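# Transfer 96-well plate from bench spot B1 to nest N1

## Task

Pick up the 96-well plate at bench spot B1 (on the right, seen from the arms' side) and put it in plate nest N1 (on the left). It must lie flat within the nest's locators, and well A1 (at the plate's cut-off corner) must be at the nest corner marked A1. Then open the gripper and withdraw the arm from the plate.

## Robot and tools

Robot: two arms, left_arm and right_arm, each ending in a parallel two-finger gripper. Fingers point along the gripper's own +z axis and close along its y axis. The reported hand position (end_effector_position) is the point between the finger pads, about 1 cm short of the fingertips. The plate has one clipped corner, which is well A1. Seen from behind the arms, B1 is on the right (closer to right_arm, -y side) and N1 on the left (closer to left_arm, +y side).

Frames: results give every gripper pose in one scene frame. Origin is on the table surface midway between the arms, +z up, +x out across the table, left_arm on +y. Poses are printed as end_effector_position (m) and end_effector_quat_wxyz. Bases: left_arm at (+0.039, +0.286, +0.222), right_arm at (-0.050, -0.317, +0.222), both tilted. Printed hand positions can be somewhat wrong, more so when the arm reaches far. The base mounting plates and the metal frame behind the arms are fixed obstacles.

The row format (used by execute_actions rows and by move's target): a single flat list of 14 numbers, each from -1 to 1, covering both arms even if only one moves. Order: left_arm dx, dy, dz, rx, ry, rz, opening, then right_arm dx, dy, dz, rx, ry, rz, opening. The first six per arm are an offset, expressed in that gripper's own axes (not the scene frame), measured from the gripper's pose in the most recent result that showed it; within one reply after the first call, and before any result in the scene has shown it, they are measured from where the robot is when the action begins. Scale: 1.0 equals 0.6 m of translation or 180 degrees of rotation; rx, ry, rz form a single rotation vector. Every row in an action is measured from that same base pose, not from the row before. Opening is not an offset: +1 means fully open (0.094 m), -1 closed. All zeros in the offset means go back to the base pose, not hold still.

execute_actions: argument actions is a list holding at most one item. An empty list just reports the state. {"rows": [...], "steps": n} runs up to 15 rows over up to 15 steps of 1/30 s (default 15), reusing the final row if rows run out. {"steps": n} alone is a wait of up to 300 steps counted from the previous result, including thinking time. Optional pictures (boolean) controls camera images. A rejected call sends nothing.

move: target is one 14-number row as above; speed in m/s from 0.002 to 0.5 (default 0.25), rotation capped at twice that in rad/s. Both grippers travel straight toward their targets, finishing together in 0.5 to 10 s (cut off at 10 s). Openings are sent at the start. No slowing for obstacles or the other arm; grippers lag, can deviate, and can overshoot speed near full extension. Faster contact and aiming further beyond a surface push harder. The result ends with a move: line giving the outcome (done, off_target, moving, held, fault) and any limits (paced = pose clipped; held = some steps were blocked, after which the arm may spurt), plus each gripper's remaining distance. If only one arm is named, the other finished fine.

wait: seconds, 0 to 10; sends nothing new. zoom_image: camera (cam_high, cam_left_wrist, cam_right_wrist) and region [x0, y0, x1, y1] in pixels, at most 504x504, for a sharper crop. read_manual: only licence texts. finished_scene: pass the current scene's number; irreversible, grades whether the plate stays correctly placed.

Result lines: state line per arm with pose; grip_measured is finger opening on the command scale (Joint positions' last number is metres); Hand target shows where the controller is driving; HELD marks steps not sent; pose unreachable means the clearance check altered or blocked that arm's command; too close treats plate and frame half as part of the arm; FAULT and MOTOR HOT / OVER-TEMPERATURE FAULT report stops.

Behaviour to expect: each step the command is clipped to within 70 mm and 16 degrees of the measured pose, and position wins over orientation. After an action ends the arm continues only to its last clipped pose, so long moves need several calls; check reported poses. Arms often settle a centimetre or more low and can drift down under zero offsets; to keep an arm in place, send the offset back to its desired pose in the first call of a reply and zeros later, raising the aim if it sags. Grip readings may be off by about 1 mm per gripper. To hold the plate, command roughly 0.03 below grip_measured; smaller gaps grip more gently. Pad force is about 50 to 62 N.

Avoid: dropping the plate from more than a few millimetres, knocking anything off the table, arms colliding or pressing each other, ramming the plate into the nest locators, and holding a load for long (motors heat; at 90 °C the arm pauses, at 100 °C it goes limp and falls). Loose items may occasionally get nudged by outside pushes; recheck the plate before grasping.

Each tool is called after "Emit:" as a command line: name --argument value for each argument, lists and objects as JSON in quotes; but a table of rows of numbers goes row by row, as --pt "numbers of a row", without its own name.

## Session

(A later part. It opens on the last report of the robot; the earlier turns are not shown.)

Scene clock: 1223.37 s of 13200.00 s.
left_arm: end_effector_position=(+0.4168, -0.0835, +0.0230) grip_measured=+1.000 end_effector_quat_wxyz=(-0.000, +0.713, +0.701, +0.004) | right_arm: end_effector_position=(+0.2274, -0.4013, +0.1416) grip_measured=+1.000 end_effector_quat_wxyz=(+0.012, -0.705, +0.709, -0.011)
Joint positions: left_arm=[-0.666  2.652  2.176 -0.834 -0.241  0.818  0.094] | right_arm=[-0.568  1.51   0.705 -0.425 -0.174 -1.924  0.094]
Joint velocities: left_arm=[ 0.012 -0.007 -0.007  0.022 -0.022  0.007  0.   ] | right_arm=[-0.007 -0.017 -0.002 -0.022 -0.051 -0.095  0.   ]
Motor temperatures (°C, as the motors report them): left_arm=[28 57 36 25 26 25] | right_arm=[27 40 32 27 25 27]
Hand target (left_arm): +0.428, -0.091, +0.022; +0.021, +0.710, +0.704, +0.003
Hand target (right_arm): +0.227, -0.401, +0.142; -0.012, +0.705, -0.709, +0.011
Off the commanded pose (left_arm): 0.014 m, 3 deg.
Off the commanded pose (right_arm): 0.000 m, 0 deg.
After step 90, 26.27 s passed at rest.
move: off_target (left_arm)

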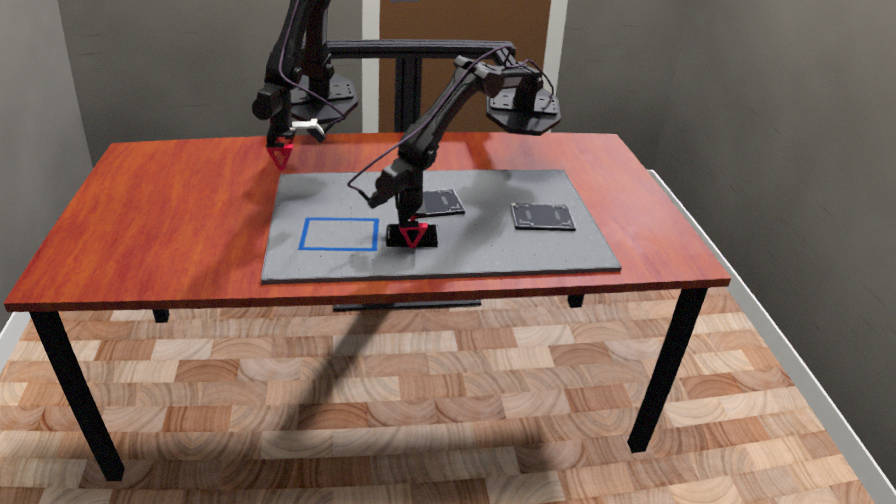

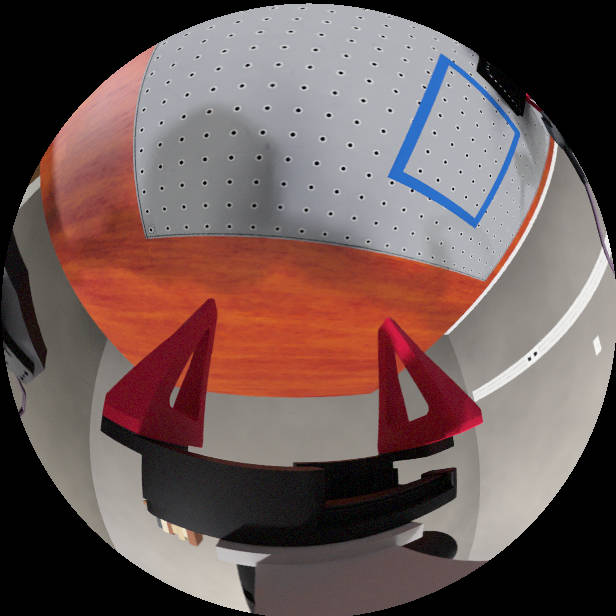

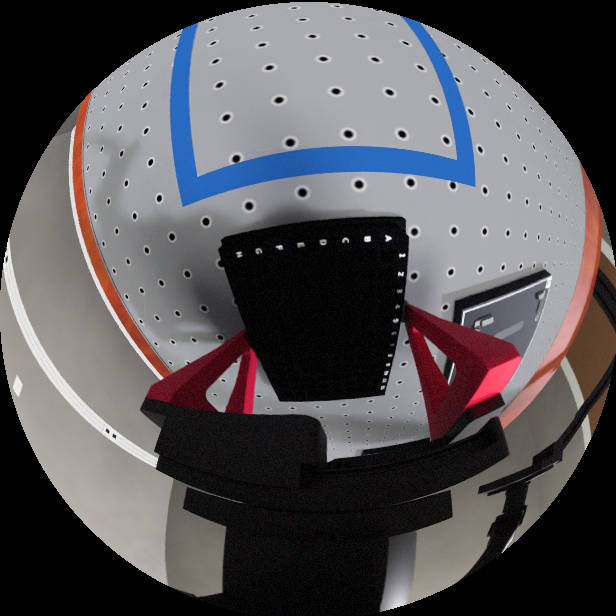

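Emit:
move --target '[-0.011,0.016,0.012,-0.0085,-0.0095,-0.004,1,0,0,0,0,0,0,1]' --speed 0.02

Scene clock: 1248.33 s of 13200.00 s.
left_arm: end_effector_position=(+0.4169, -0.0836, +0.0230) grip_measured=+1.000 end_effector_quat_wxyz=(-0.000, +0.714, +0.701, +0.004) | right_arm: end_effector_position=(+0.2274, -0.4013, +0.1416) grip_measured=+1.000 end_effector_quat_wxyz=(+0.012, -0.705, +0.709, -0.011)
Joint positions: left_arm=[-0.666  2.652  2.176 -0.833 -0.24   0.819  0.094] | right_arm=[-0.568  1.51   0.705 -0.425 -0.174 -1.924  0.094]
Joint velocities: left_arm=[ 0.022  0.002  0.007  0.007 -0.022 -0.037  0.   ] | right_arm=[ 0.012  0.017 -0.002  0.022 -0.007 -0.051  0.   ]
Motor temperatures (°C, as the motors report them): left_arm=[28 57 36 25 26 25] | right_arm=[27 40 32 27 25 27]
Hand target (left_arm): +0.426, -0.090, +0.016; +0.019, +0.709, +0.705, +0.003
Hand target (right_arm): +0.227, -0.401, +0.142; -0.012, +0.705, -0.709, +0.011
Off the commanded pose (left_arm): 0.014 m, 2 deg.
Off the commanded pose (right_arm): 0.000 m, 0 deg.
After step 90, 20.70 s passed at rest.
move: off_target (left_arm)

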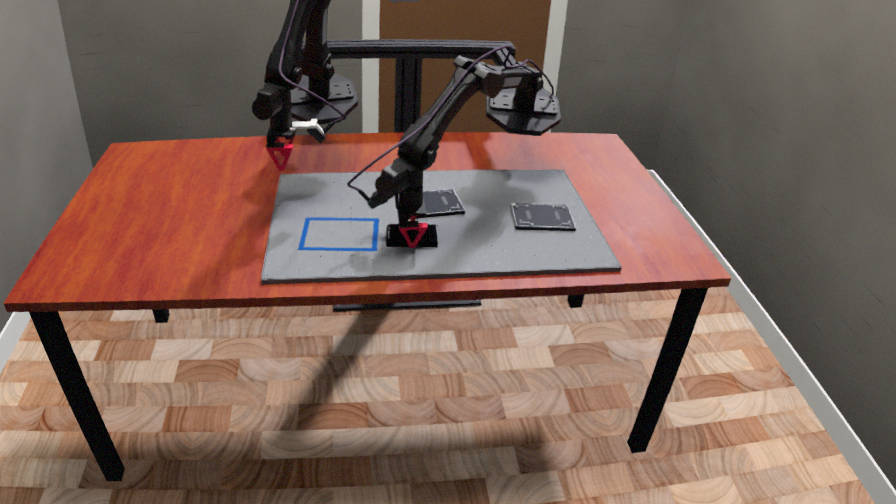

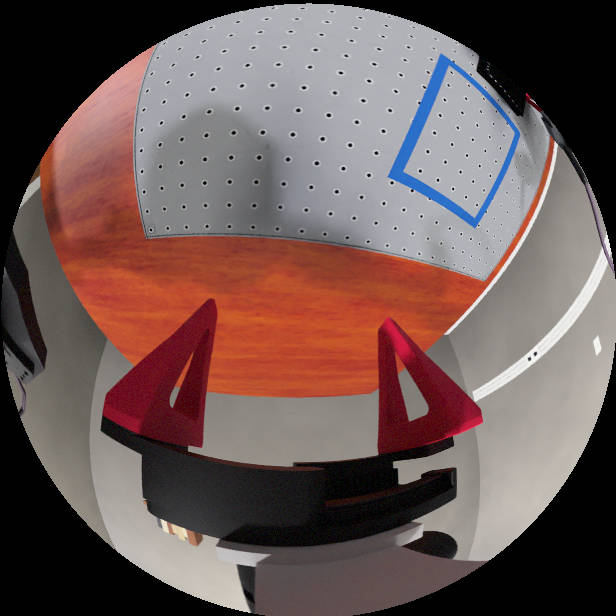

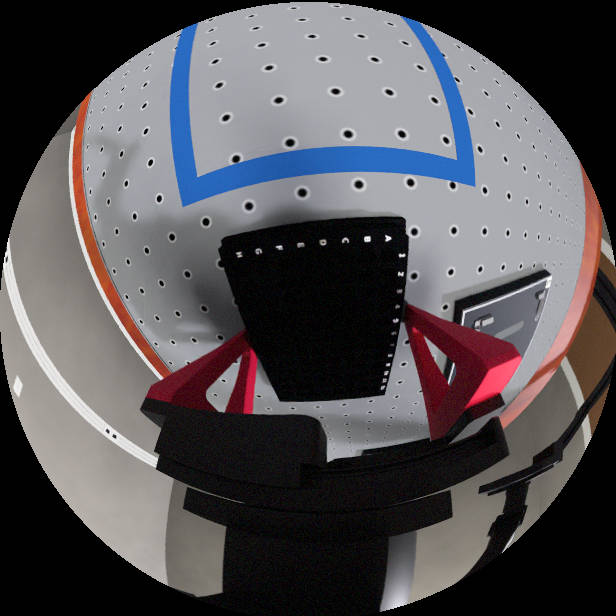

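Emit:
execute_actions --actions '[{"rows": [[-0.011,0.014,-0.02,-0.008,-0.009,0,1,0,0,0,0,0,0,1],[-0.011,0.014,-0.02,-0.008,-0.009,0,1,0,0,0,0,0,0,1],[-0.011,0.014,-0.02,-0.008,-0.009,0,1,0,0,0,0,0,0,1],[-0.011,0.014,-0.02,-0.008,-0.009,0,1,0,0,0,0,0,0,1],[-0.011,0.014,-0.02,-0.008,-0.009,0,0.9,0,0,0,0,0,0,1],[-0.011,0.014,-0.02,-0.008,-0.009,0,0.85,0,0,0,0,0,0,1],[-0.011,0.014,-0.02,-0.008,-0.009,0,0.80,0,0,0,0,0,0,1],[-0.011,0.014,-0.02,-0.008,-0.009,0,0.78,0,0,0,0,0,0,1]], "steps": 15}]'

Scene clock: 1265.27 s of 13200.00 s.
left_arm: end_effector_position=(+0.4168, -0.0837, +0.0230) grip_measured=+0.796 end_effector_quat_wxyz=(-0.000, +0.714, +0.700, +0.003) | right_arm: end_effector_position=(+0.2274, -0.4013, +0.1416) grip_measured=+1.000 end_effector_quat_wxyz=(+0.012, -0.705, +0.709, -0.011)
Joint positions: left_arm=[-0.666  2.652  2.176 -0.833 -0.24   0.82   0.084] | right_arm=[-0.568  1.51   0.705 -0.425 -0.174 -1.924  0.094]
Joint velocities: left_arm=[-0.027  0.012  0.007 -0.022 -0.022 -0.066  0.   ] | right_arm=[ 0.002  0.012  0.012 -0.066  0.022 -0.066  0.   ]
Motor temperatures (°C, as the motors report them): left_arm=[28 57 35 26 26 25] | right_arm=[27 40 32 27 25 27]
Hand target (left_arm): +0.425, -0.090, +0.035; +0.019, +0.713, +0.700, +0.003
Hand target (right_arm): +0.227, -0.401, +0.142; -0.012, +0.705, -0.709, +0.011
Off the commanded pose (left_arm): 0.016 m, 2 deg.
Off the commanded pose (right_arm): 0.000 m, 0 deg.
Steps of this call (steps 1 to 90: nothing new was sent; then 13.43 s passed at rest; steps 91 to 105: all 15 steps of this action). Readings (end_effector_position):
91: left_arm (+0.4169, -0.0836, +0.0230) | right_arm (+0.2274, -0.4013, +0.1416)
92: left_arm (+0.4169, -0.0836, +0.0230) | right_arm (+0.2274, -0.4013, +0.1416)
94: left_arm (+0.4169, -0.0836, +0.0230) | right_arm (+0.2274, -0.4013, +0.1416)
98: left_arm (+0.4168, -0.0837, +0.0230) | right_arm (+0.2274, -0.4013, +0.1416)
105: the state above

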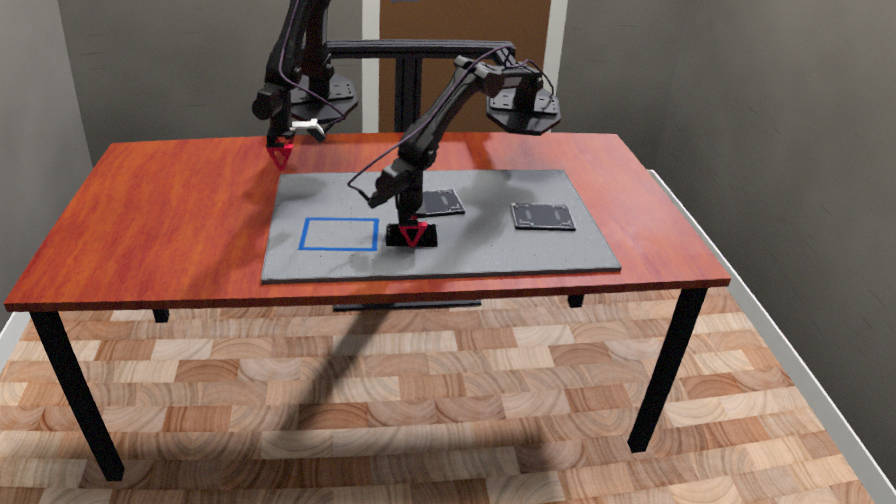

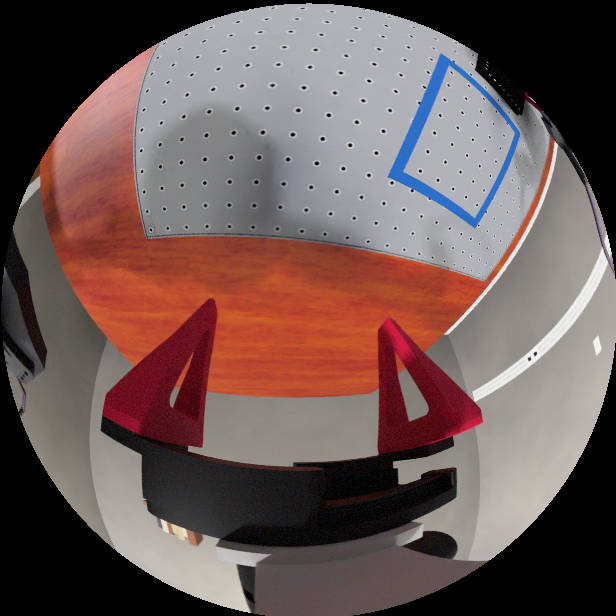

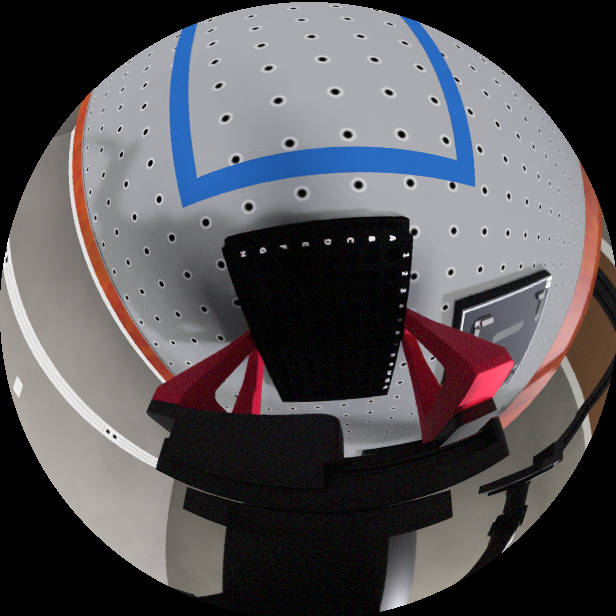

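Emit:
execute_actions --actions '[{"rows": [[-0.011,0.014,-0.02,-0.008,-0.009,0,0.75,0,0,0,0,0,0,1]], "steps": 15}]' --pictures false

Scene clock: 1271.80 s of 13200.00 s.
left_arm: end_effector_position=(+0.4168, -0.0837, +0.0230) grip_measured=+0.788 end_effector_quat_wxyz=(-0.000, +0.714, +0.700, +0.003) | right_arm: end_effector_position=(+0.2274, -0.4013, +0.1416) grip_measured=+1.000 end_effector_quat_wxyz=(+0.012, -0.705, +0.709, -0.011)
Joint positions: left_arm=[-0.666  2.652  2.176 -0.833 -0.24   0.82   0.084] | right_arm=[-0.568  1.51   0.705 -0.425 -0.174 -1.924  0.094]
Joint velocities: left_arm=[ 0.002 -0.007 -0.007 -0.007  0.007  0.037 -0.001] | right_arm=[ 0.007  0.007  0.042  0.007 -0.037 -0.051  0.   ]
Motor temperatures (°C, as the motors report them): left_arm=[28 59 35 26 26 25] | right_arm=[27 40 32 27 25 27]
Hand target (left_arm): +0.425, -0.090, +0.035; +0.019, +0.714, +0.700, +0.002
Hand target (right_arm): +0.227, -0.401, +0.142; -0.012, +0.705, -0.709, +0.011
Off the commanded pose (left_arm): 0.016 m, 2 deg.
Off the commanded pose (right_arm): 0.000 m, 0 deg.
Steps of this call (steps 1 to 90: nothing new was sent; then 3.03 s passed at rest; steps 91 to 105: all 15 steps of this action). Readings (end_effector_position):
91: left_arm (+0.4168, -0.0837, +0.0230) | right_arm (+0.2274, -0.4013, +0.1416)
92: left_arm (+0.4168, -0.0837, +0.0230) | right_arm (+0.2274, -0.4013, +0.1416)
94: left_arm (+0.4168, -0.0837, +0.0230) | right_arm (+0.2274, -0.4013, +0.1416)
98: left_arm (+0.4168, -0.0837, +0.0230) | right_arm (+0.2274, -0.4013, +0.1416)
105: the state above

Emit:
move --target '[0,0,-0.095,0,0,0,0.75,0,0,0,0,0,0,1]' --speed 0.06

Scene clock: 1282.40 s of 13200.00 s.
left_arm: end_effector_position=(+0.4197, -0.0799, +0.0652) grip_measured=+0.788 end_effector_quat_wxyz=(-0.004, +0.712, +0.703, +0.004) | right_arm: end_effector_position=(+0.2274, -0.4013, +0.1416) grip_measured=+1.000 end_effector_quat_wxyz=(+0.012, -0.705, +0.709, -0.011)
Joint positions: left_arm=[-0.676  2.556  2.157 -0.922 -0.243  0.801  0.084] | right_arm=[-0.568  1.51   0.705 -0.425 -0.174 -1.924  0.094]
Joint velocities: left_arm=[-0.007 -0.007 -0.002  0.007  0.007  0.022  0.   ] | right_arm=[ 0.007 -0.002  0.007  0.037  0.022 -0.066  0.   ]
Motor temperatures (°C, as the motors report them): left_arm=[28 61 34 25 26 25] | right_arm=[27 40 32 27 25 27]
Hand target (left_arm): +0.417, -0.084, +0.080; -0.000, +0.714, +0.700, +0.003
Hand target (right_arm): +0.227, -0.401, +0.142; -0.012, +0.705, -0.709, +0.011
Off the commanded pose (left_arm): 0.016 m, 1 deg.
Off the commanded pose (right_arm): 0.000 m, 0 deg.
After step 90, 6.27 s passed at rest.
move: off_target (left_arm)

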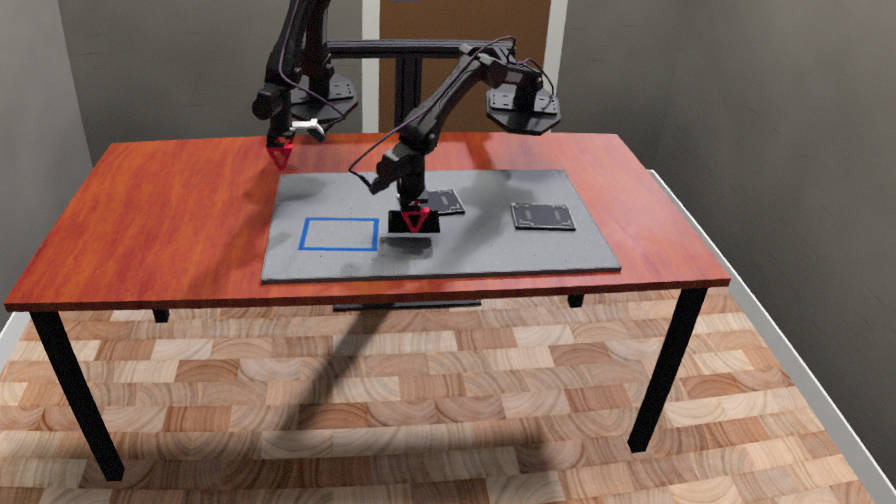

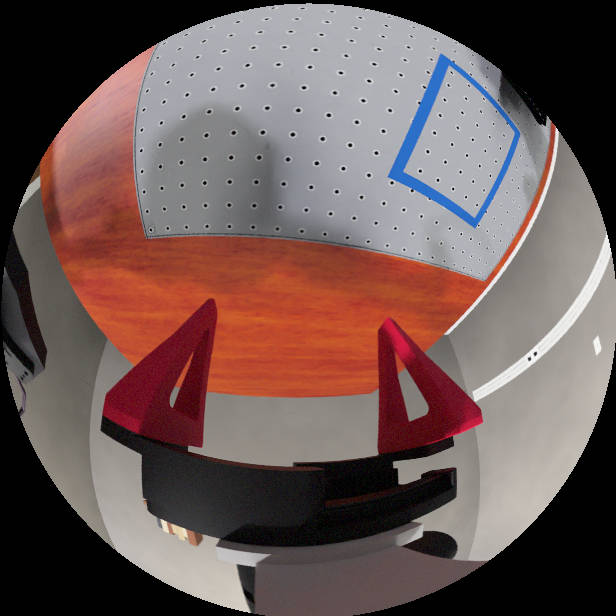

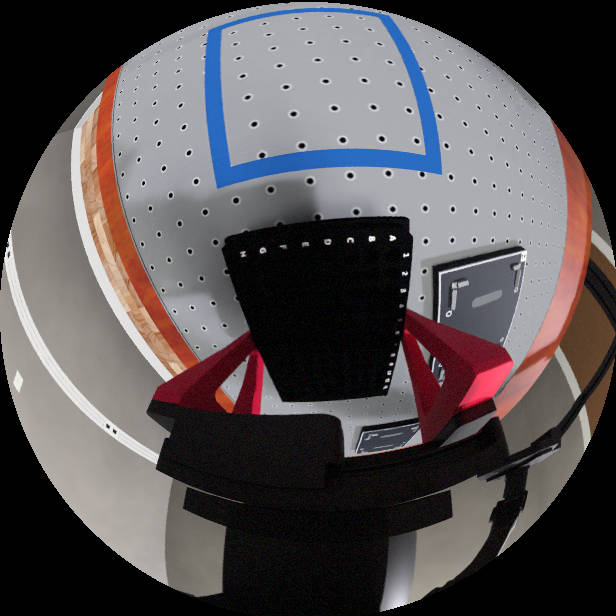

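Emit:
execute_actions --actions '[]'

Scene clock: 1312.17 s of 13200.00 s.
left_arm: end_effector_position=(+0.4194, -0.0796, +0.0652) grip_measured=+0.788 end_effector_quat_wxyz=(-0.005, +0.712, +0.703, +0.004) | right_arm: end_effector_position=(+0.2274, -0.4013, +0.1416) grip_measured=+1.000 end_effector_quat_wxyz=(+0.012, -0.705, +0.709, -0.011)
Joint positions: left_arm=[-0.676  2.556  2.157 -0.924 -0.243  0.801  0.084] | right_arm=[-0.568  1.51   0.705 -0.425 -0.174 -1.924  0.094]
Joint velocities: left_arm=[ 0.007 -0.007 -0.007  0.037 -0.037 -0.037 -0.   ] | right_arm=[ 0.012  0.007 -0.007 -0.022  0.007  0.007  0.   ]
Motor temperatures (°C, as the motors report them): left_arm=[28 65 34 25 26 25] | right_arm=[27 40 32 27 25 27]
Hand target (left_arm): +0.417, -0.084, +0.080; -0.000, +0.714, +0.700, +0.003
Hand target (right_arm): +0.227, -0.401, +0.142; -0.012, +0.705, -0.709, +0.011
Off the commanded pose (left_arm): 0.016 m, 1 deg.
Off the commanded pose (right_arm): 0.000 m, 0 deg.
Steps of this call (steps 1 to 90: nothing new was sent; then 26.77 s passed at rest). Readings (end_effector_position):
1: left_arm (+0.4196, -0.0798, +0.0652) | right_arm (+0.2274, -0.4013, +0.1416)
2: left_arm (+0.4196, -0.0798, +0.0652) | right_arm (+0.2274, -0.4013, +0.1416)
4: left_arm (+0.4194, -0.0796, +0.0652) | right_arm (+0.2274, -0.4013, +0.1416)
8: left_arm (+0.4194, -0.0796, +0.0652) | right_arm (+0.2274, -0.4013, +0.1416)
90: the state above

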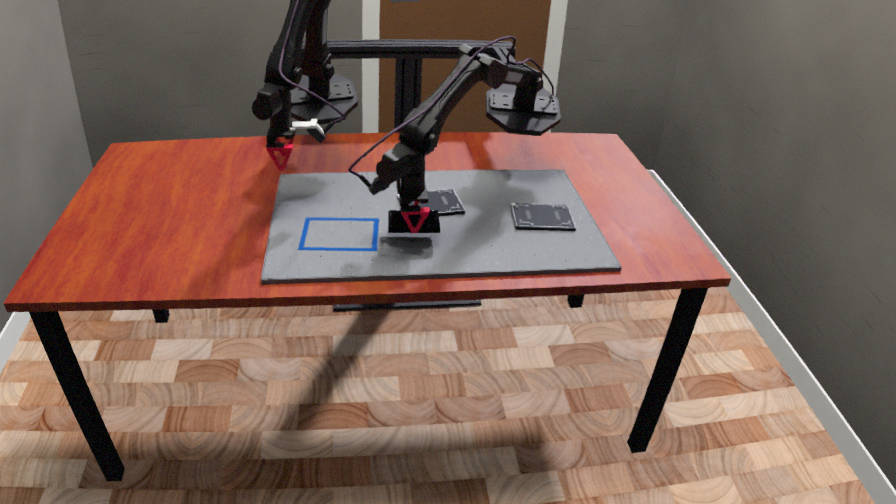

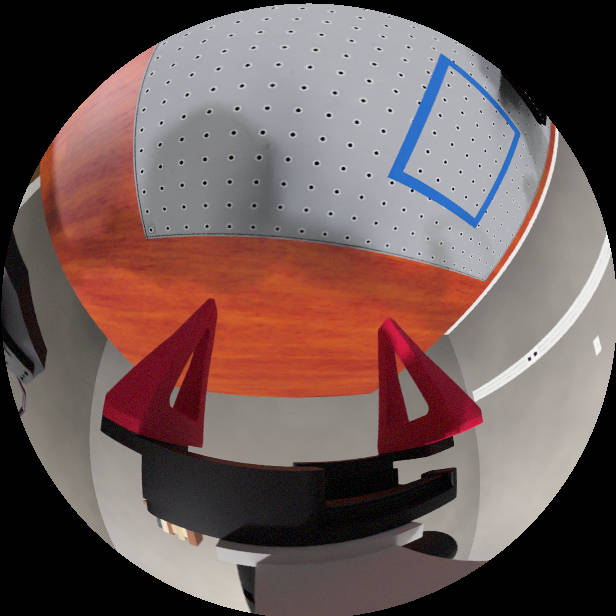

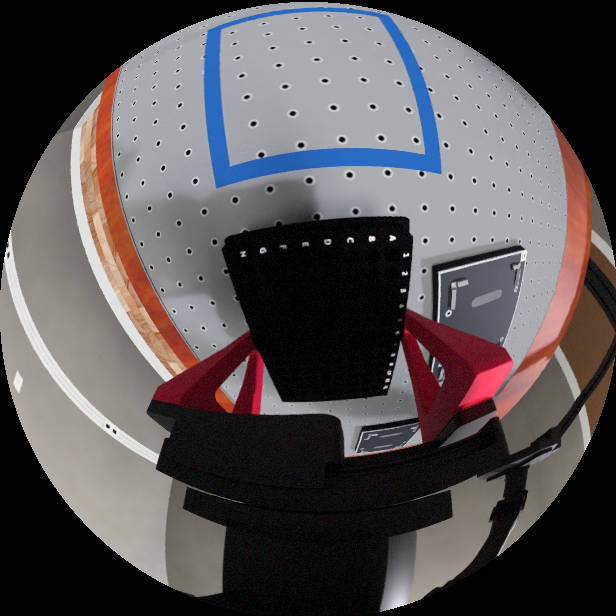

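Emit:
move --target '[0.5743, -0.124, -0.04, 0, 0, 0.013, 0.75, 0, 0, 0, 0, 0, 0, 1]' --speed 0.12

Scene clock: 1327.23 s of 13200.00 s.
left_arm: end_effector_position=(+0.3456, +0.2666, +0.0895) grip_measured=+0.788 end_effector_quat_wxyz=(-0.019, +0.724, +0.690, +0.001) | right_arm: end_effector_position=(+0.2274, -0.4013, +0.1416) grip_measured=+1.000 end_effector_quat_wxyz=(+0.012, -0.705, +0.709, -0.011)
Joint positions: left_arm=[ 0.05   1.736  0.791 -0.305 -0.035  1.534  0.084] | right_arm=[-0.568  1.51   0.705 -0.425 -0.174 -1.924  0.094]
Joint velocities: left_arm=[-0.012 -0.007  0.007  0.007 -0.022  0.051  0.   ] | right_arm=[ 0.002  0.012  0.012 -0.066  0.007 -0.037  0.   ]
Motor temperatures (°C, as the motors report them): left_arm=[28 64 33 25 26 25] | right_arm=[27 39 32 27 25 27]
Hand target (left_arm): +0.347, +0.265, +0.094; -0.005, +0.725, +0.689, +0.001
Hand target (right_arm): +0.227, -0.401, +0.142; -0.012, +0.705, -0.709, +0.011
Off the commanded pose (left_arm): 0.006 m, 2 deg.
Off the commanded pose (right_arm): 0.000 m, 0 deg.
After step 90, 8.60 s passed at rest.
move: done

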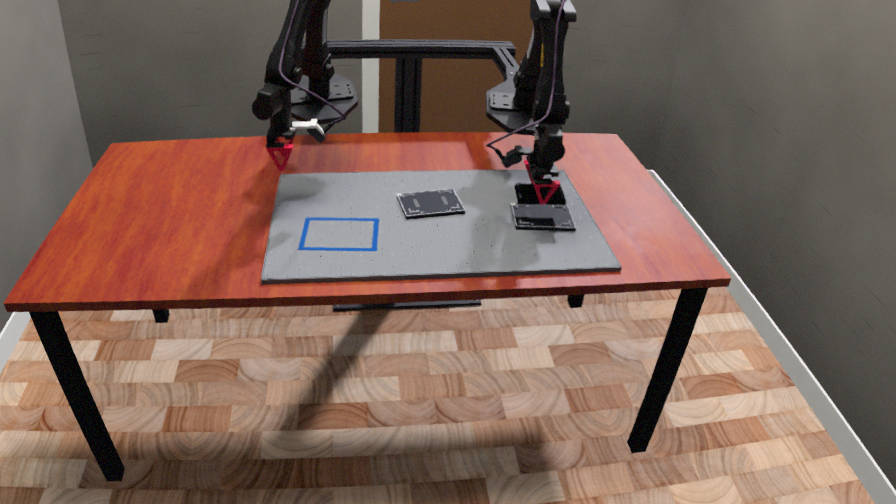

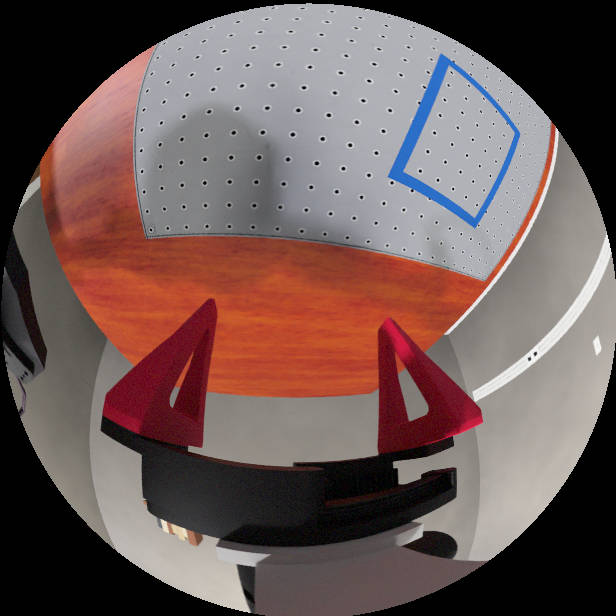

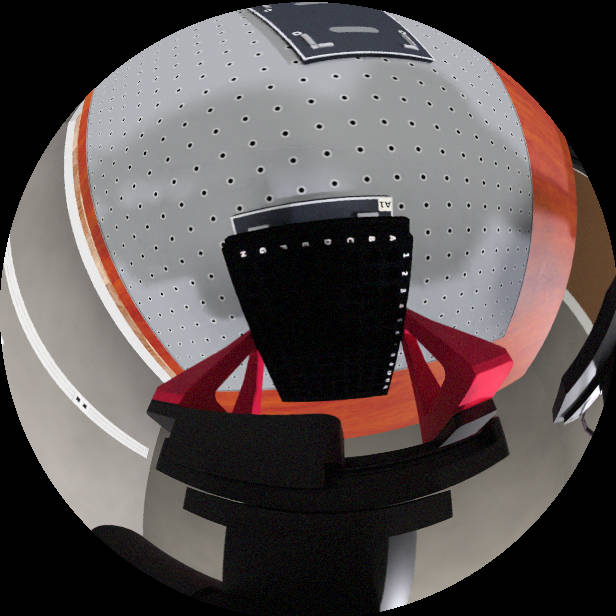

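Emit:
zoom_image --camera "cam_right_wrist" --region '[200, 170, 440, 330]'

Emit:
zoom_image --camera "cam_high" --region '[480, 140, 620, 250]'

Region (200, 170, 440, 330) of cam_right_wrist's 616x616 image, scaled by 2.100, with more detail than that image has.

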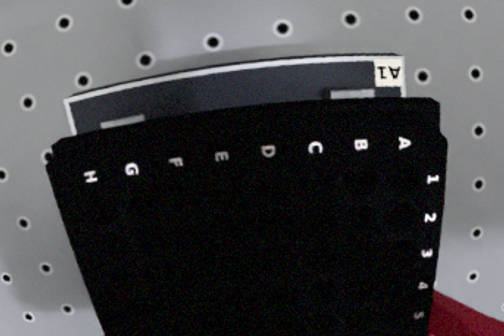

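Region (480, 140, 620, 250) of cam_high's 896x504 image, scaled by 3.600, with more detail than that image has; it fills the top 396 rows of this view, and the rest is white.

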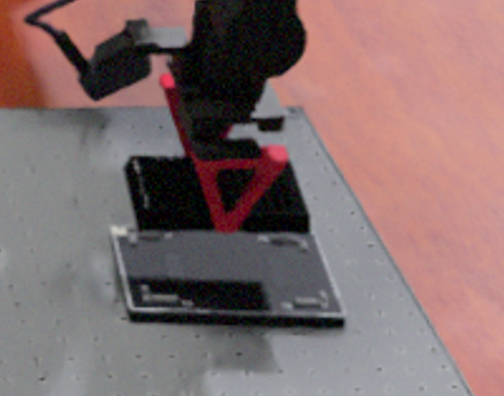

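Emit:
move --target '[0.03, 0.0083, 0.045, -0.012, -0.014, 0, 0.75, 0, 0, 0, 0, 0, 0, 1]' --speed 0.04

Scene clock: 1412.03 s of 13200.00 s.
left_arm: end_effector_position=(+0.3587, +0.2854, +0.0659) grip_measured=+0.788 end_effector_quat_wxyz=(+0.009, +0.724, +0.690, +0.008) | right_arm: end_effector_position=(+0.2274, -0.4013, +0.1416) grip_measured=+1.000 end_effector_quat_wxyz=(+0.012, -0.705, +0.709, -0.011)
Joint positions: left_arm=[ 0.135  1.829  0.791 -0.161  0.022  1.615  0.084] | right_arm=[-0.568  1.51   0.705 -0.425 -0.174 -1.924  0.094]
Joint velocities: left_arm=[ 0.002  0.017  0.002  0.007 -0.022 -0.051 -0.   ] | right_arm=[-0.002 -0.012  0.007 -0.007 -0.022 -0.066  0.   ]
Motor temperatures (°C, as the motors report them): left_arm=[27 53 32 25 26 25] | right_arm=[27 39 32 27 25 27]
Hand target (left_arm): +0.351, +0.285, +0.063; +0.010, +0.724, +0.690, -0.002
Hand target (right_arm): +0.227, -0.401, +0.142; -0.012, +0.705, -0.709, +0.011
Off the commanded pose (left_arm): 0.008 m, 1 deg.
Off the commanded pose (right_arm): 0.000 m, 0 deg.
After step 90, 80.50 s passed at rest.
move: done

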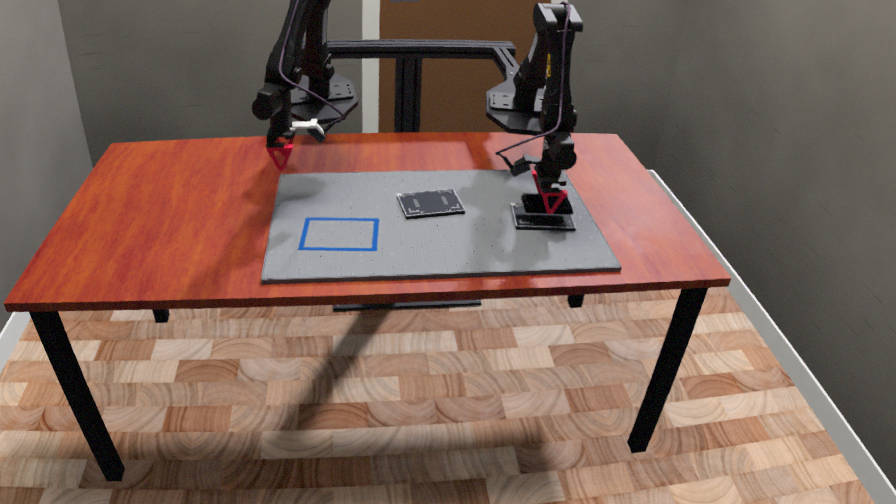

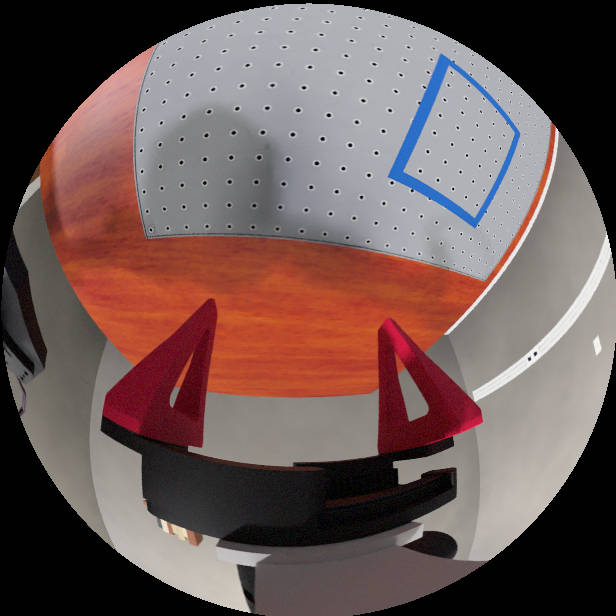

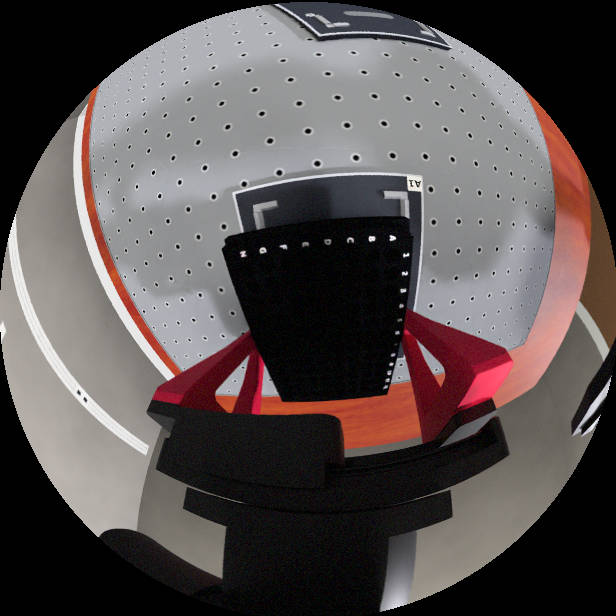

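Emit:
zoom_image --camera "cam_right_wrist" --region '[210, 160, 450, 280]'

Region (210, 160, 450, 280) of cam_right_wrist's 616x616 image, scaled by 2.100, with more detail than that image has.

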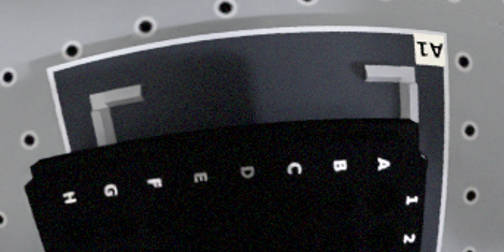

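Emit:
move --target '[-0.002, -0.027, 0.018, 0.008, 0, -0.006, 0.75, 0, 0, 0, 0, 0, 0, 1]' --speed 0.02

Scene clock: 1529.33 s of 13200.00 s.
left_arm: end_effector_position=(+0.3488, +0.2856, +0.0574) grip_measured=+0.788 end_effector_quat_wxyz=(+0.003, +0.719, +0.695, +0.002) | right_arm: end_effector_position=(+0.2274, -0.4013, +0.1416) grip_measured=+1.000 end_effector_quat_wxyz=(+0.012, -0.705, +0.709, -0.011)
Joint positions: left_arm=[ 0.135  1.854  0.768 -0.131  0.022  1.601  0.084] | right_arm=[-0.568  1.51   0.705 -0.425 -0.174 -1.924  0.094]
Joint velocities: left_arm=[-0.002  0.022 -0.027  0.066 -0.037  0.037  0.   ] | right_arm=[-0.012  0.002 -0.027 -0.022 -0.037 -0.037  0.   ]
Motor temperatures (°C, as the motors report them): left_arm=[27 47 31 25 26 25] | right_arm=[27 38 31 27 25 27]
Hand target (left_arm): +0.343, +0.285, +0.055; +0.000, +0.717, +0.697, -0.001
Hand target (right_arm): +0.227, -0.401, +0.142; -0.012, +0.705, -0.709, +0.011
Off the commanded pose (left_arm): 0.007 m, 1 deg.
Off the commanded pose (right_arm): 0.000 m, 0 deg.
After step 90, 113.10 s passed at rest.
move: done

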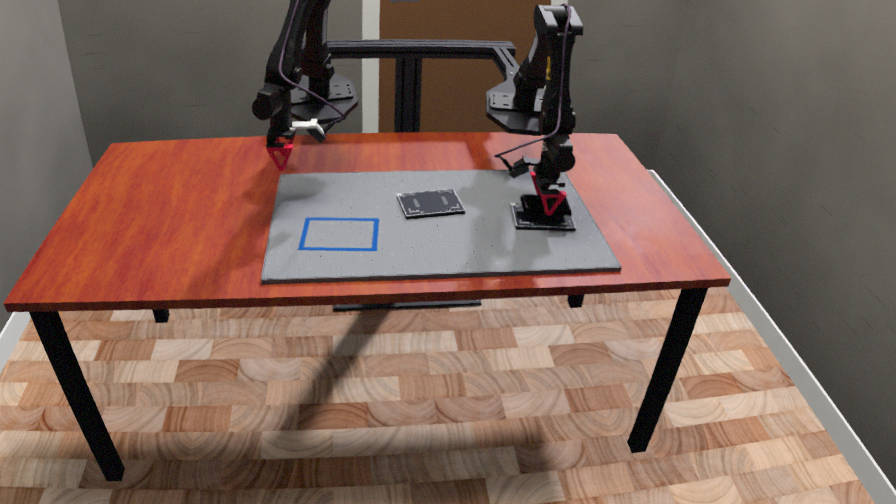

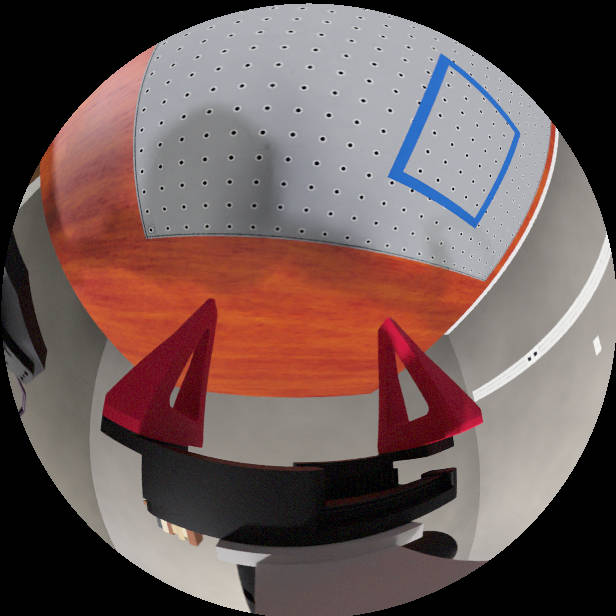

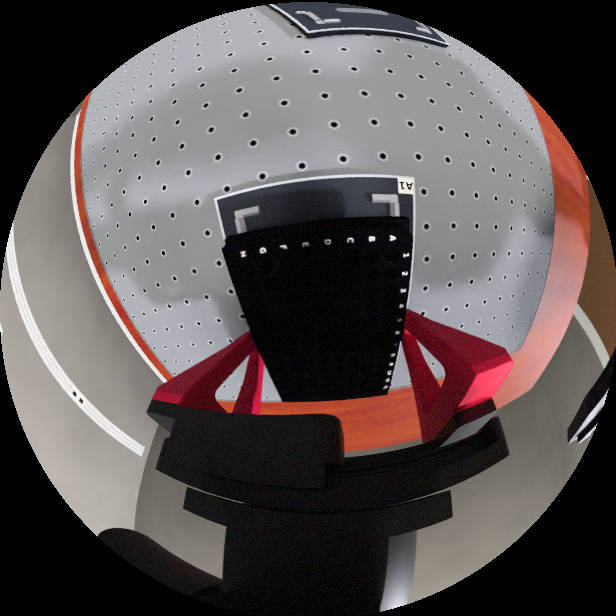

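Emit:
zoom_image --camera "cam_right_wrist" --region '[200, 160, 440, 280]'

Emit:
zoom_image --camera "cam_high" --region '[495, 170, 595, 245]'

Region (200, 160, 440, 280) of cam_right_wrist's 616x616 image, scaled by 2.100, with more detail than that image has.

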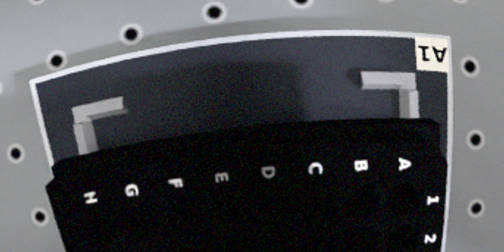

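Region (495, 170, 595, 245) of cam_high's 896x504 image, scaled by 5.040, with more detail than that image has; it fills the top 378 rows of this view, and the rest is white.

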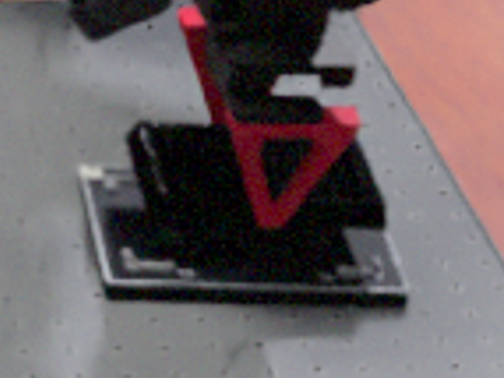

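Emit:
zoom_image --camera "cam_right_wrist" --region '[340, 180, 440, 260]'

Emit:
zoom_image --camera "cam_right_wrist" --region '[205, 190, 305, 270]'

Region (340, 180, 440, 260) of cam_right_wrist's 616x616 image, scaled by 5.040, with more detail than that image has; it fills the top 403 rows of this view, and the rest is white.

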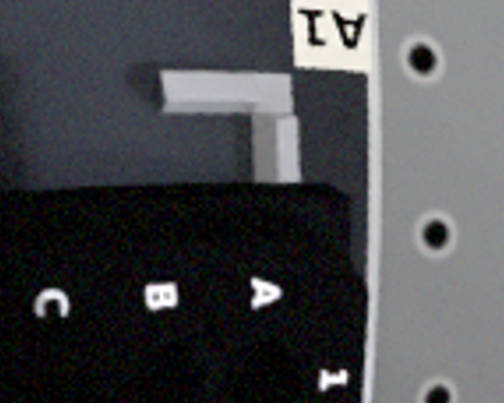

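Region (205, 190, 305, 270) of cam_right_wrist's 616x616 image, scaled by 5.040, with more detail than that image has; it fills the top 403 rows of this view, and the rest is white.

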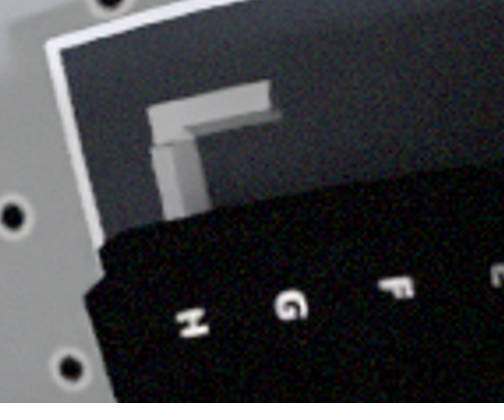

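Emit:
move --target '[-0.008, -0.007, 0.018, 0, 0, 0, 0.75, 0, 0, 0, 0, 0, 0, 1]' --speed 0.015

Scene clock: 1638.20 s of 13200.00 s.
left_arm: end_effector_position=(+0.3493, +0.2838, +0.0490) grip_measured=+0.788 end_effector_quat_wxyz=(+0.005, +0.719, +0.695, +0.004) | right_arm: end_effector_position=(+0.2274, -0.4013, +0.1416) grip_measured=+1.000 end_effector_quat_wxyz=(+0.012, -0.705, +0.709, -0.011)
Joint positions: left_arm=[ 0.128  1.888  0.768 -0.091  0.018  1.593  0.084] | right_arm=[-0.568  1.51   0.705 -0.425 -0.174 -1.924  0.094]
Joint velocities: left_arm=[-0.012  0.002 -0.007  0.066 -0.007 -0.022 -0.001] | right_arm=[ 0.002 -0.002  0.012  0.022 -0.022  0.022  0.   ]
Motor temperatures (°C, as the motors report them): left_arm=[27 44 30 25 26 25] | right_arm=[27 37 31 27 25 27]
Hand target (left_arm): +0.344, +0.281, +0.047; +0.003, +0.719, +0.695, +0.002
Hand target (right_arm): +0.227, -0.401, +0.142; -0.012, +0.705, -0.709, +0.011
Off the commanded pose (left_arm): 0.006 m, 0 deg.
Off the commanded pose (right_arm): 0.000 m, 0 deg.
After step 90, 104.80 s passed at rest.
move: done

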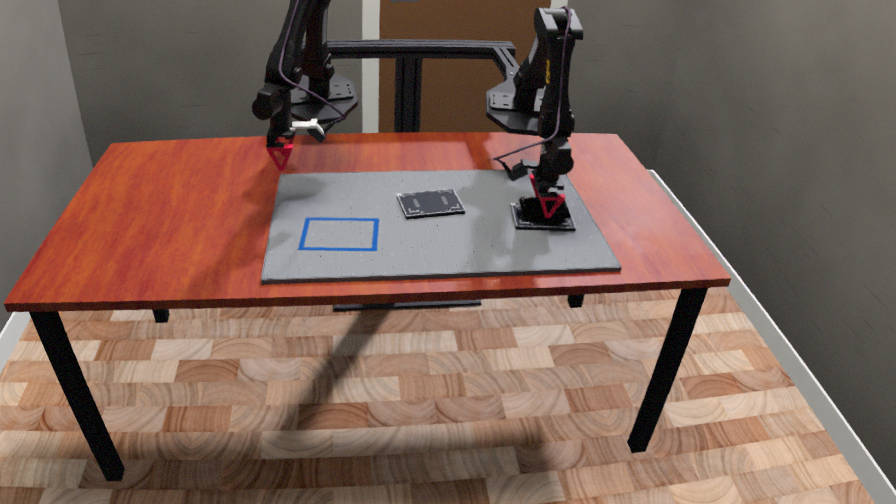

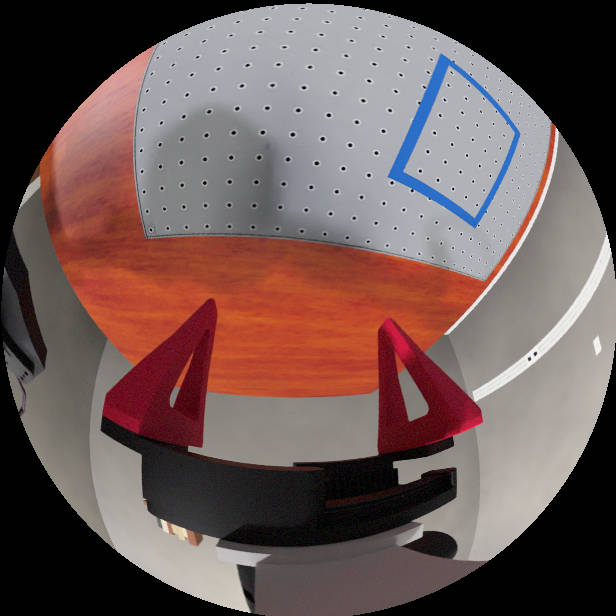

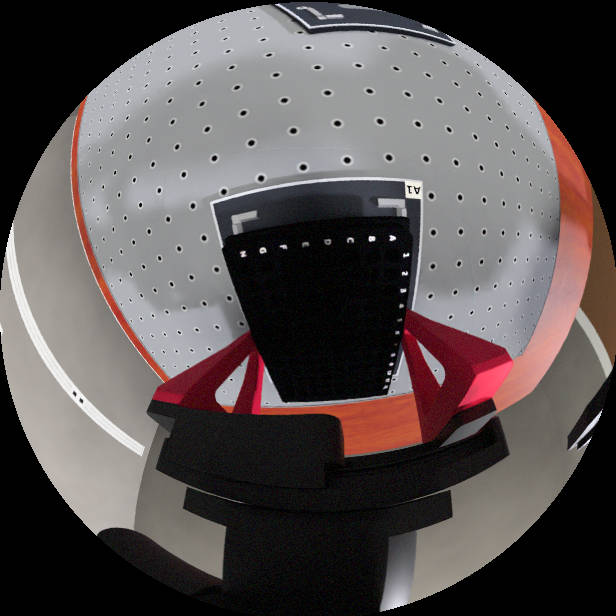

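Emit:
zoom_image --camera "cam_right_wrist" --region '[340, 180, 440, 260]'

Emit:
zoom_image --camera "cam_right_wrist" --region '[205, 190, 305, 270]'

Region (340, 180, 440, 260) of cam_right_wrist's 616x616 image, scaled by 5.040, with more detail than that image has; it fills the top 403 rows of this view, and the rest is white.

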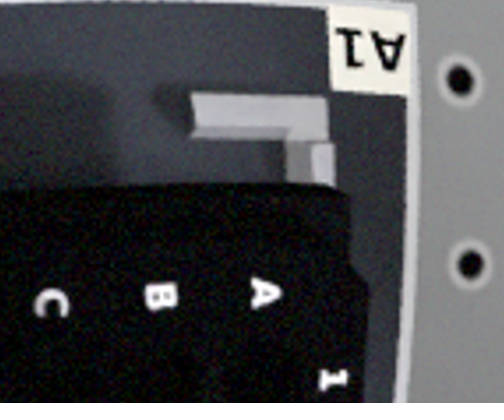

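Region (205, 190, 305, 270) of cam_right_wrist's 616x616 image, scaled by 5.040, with more detail than that image has; it fills the top 403 rows of this view, and the rest is white.

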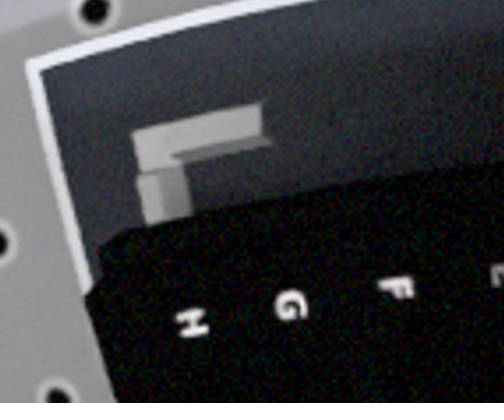

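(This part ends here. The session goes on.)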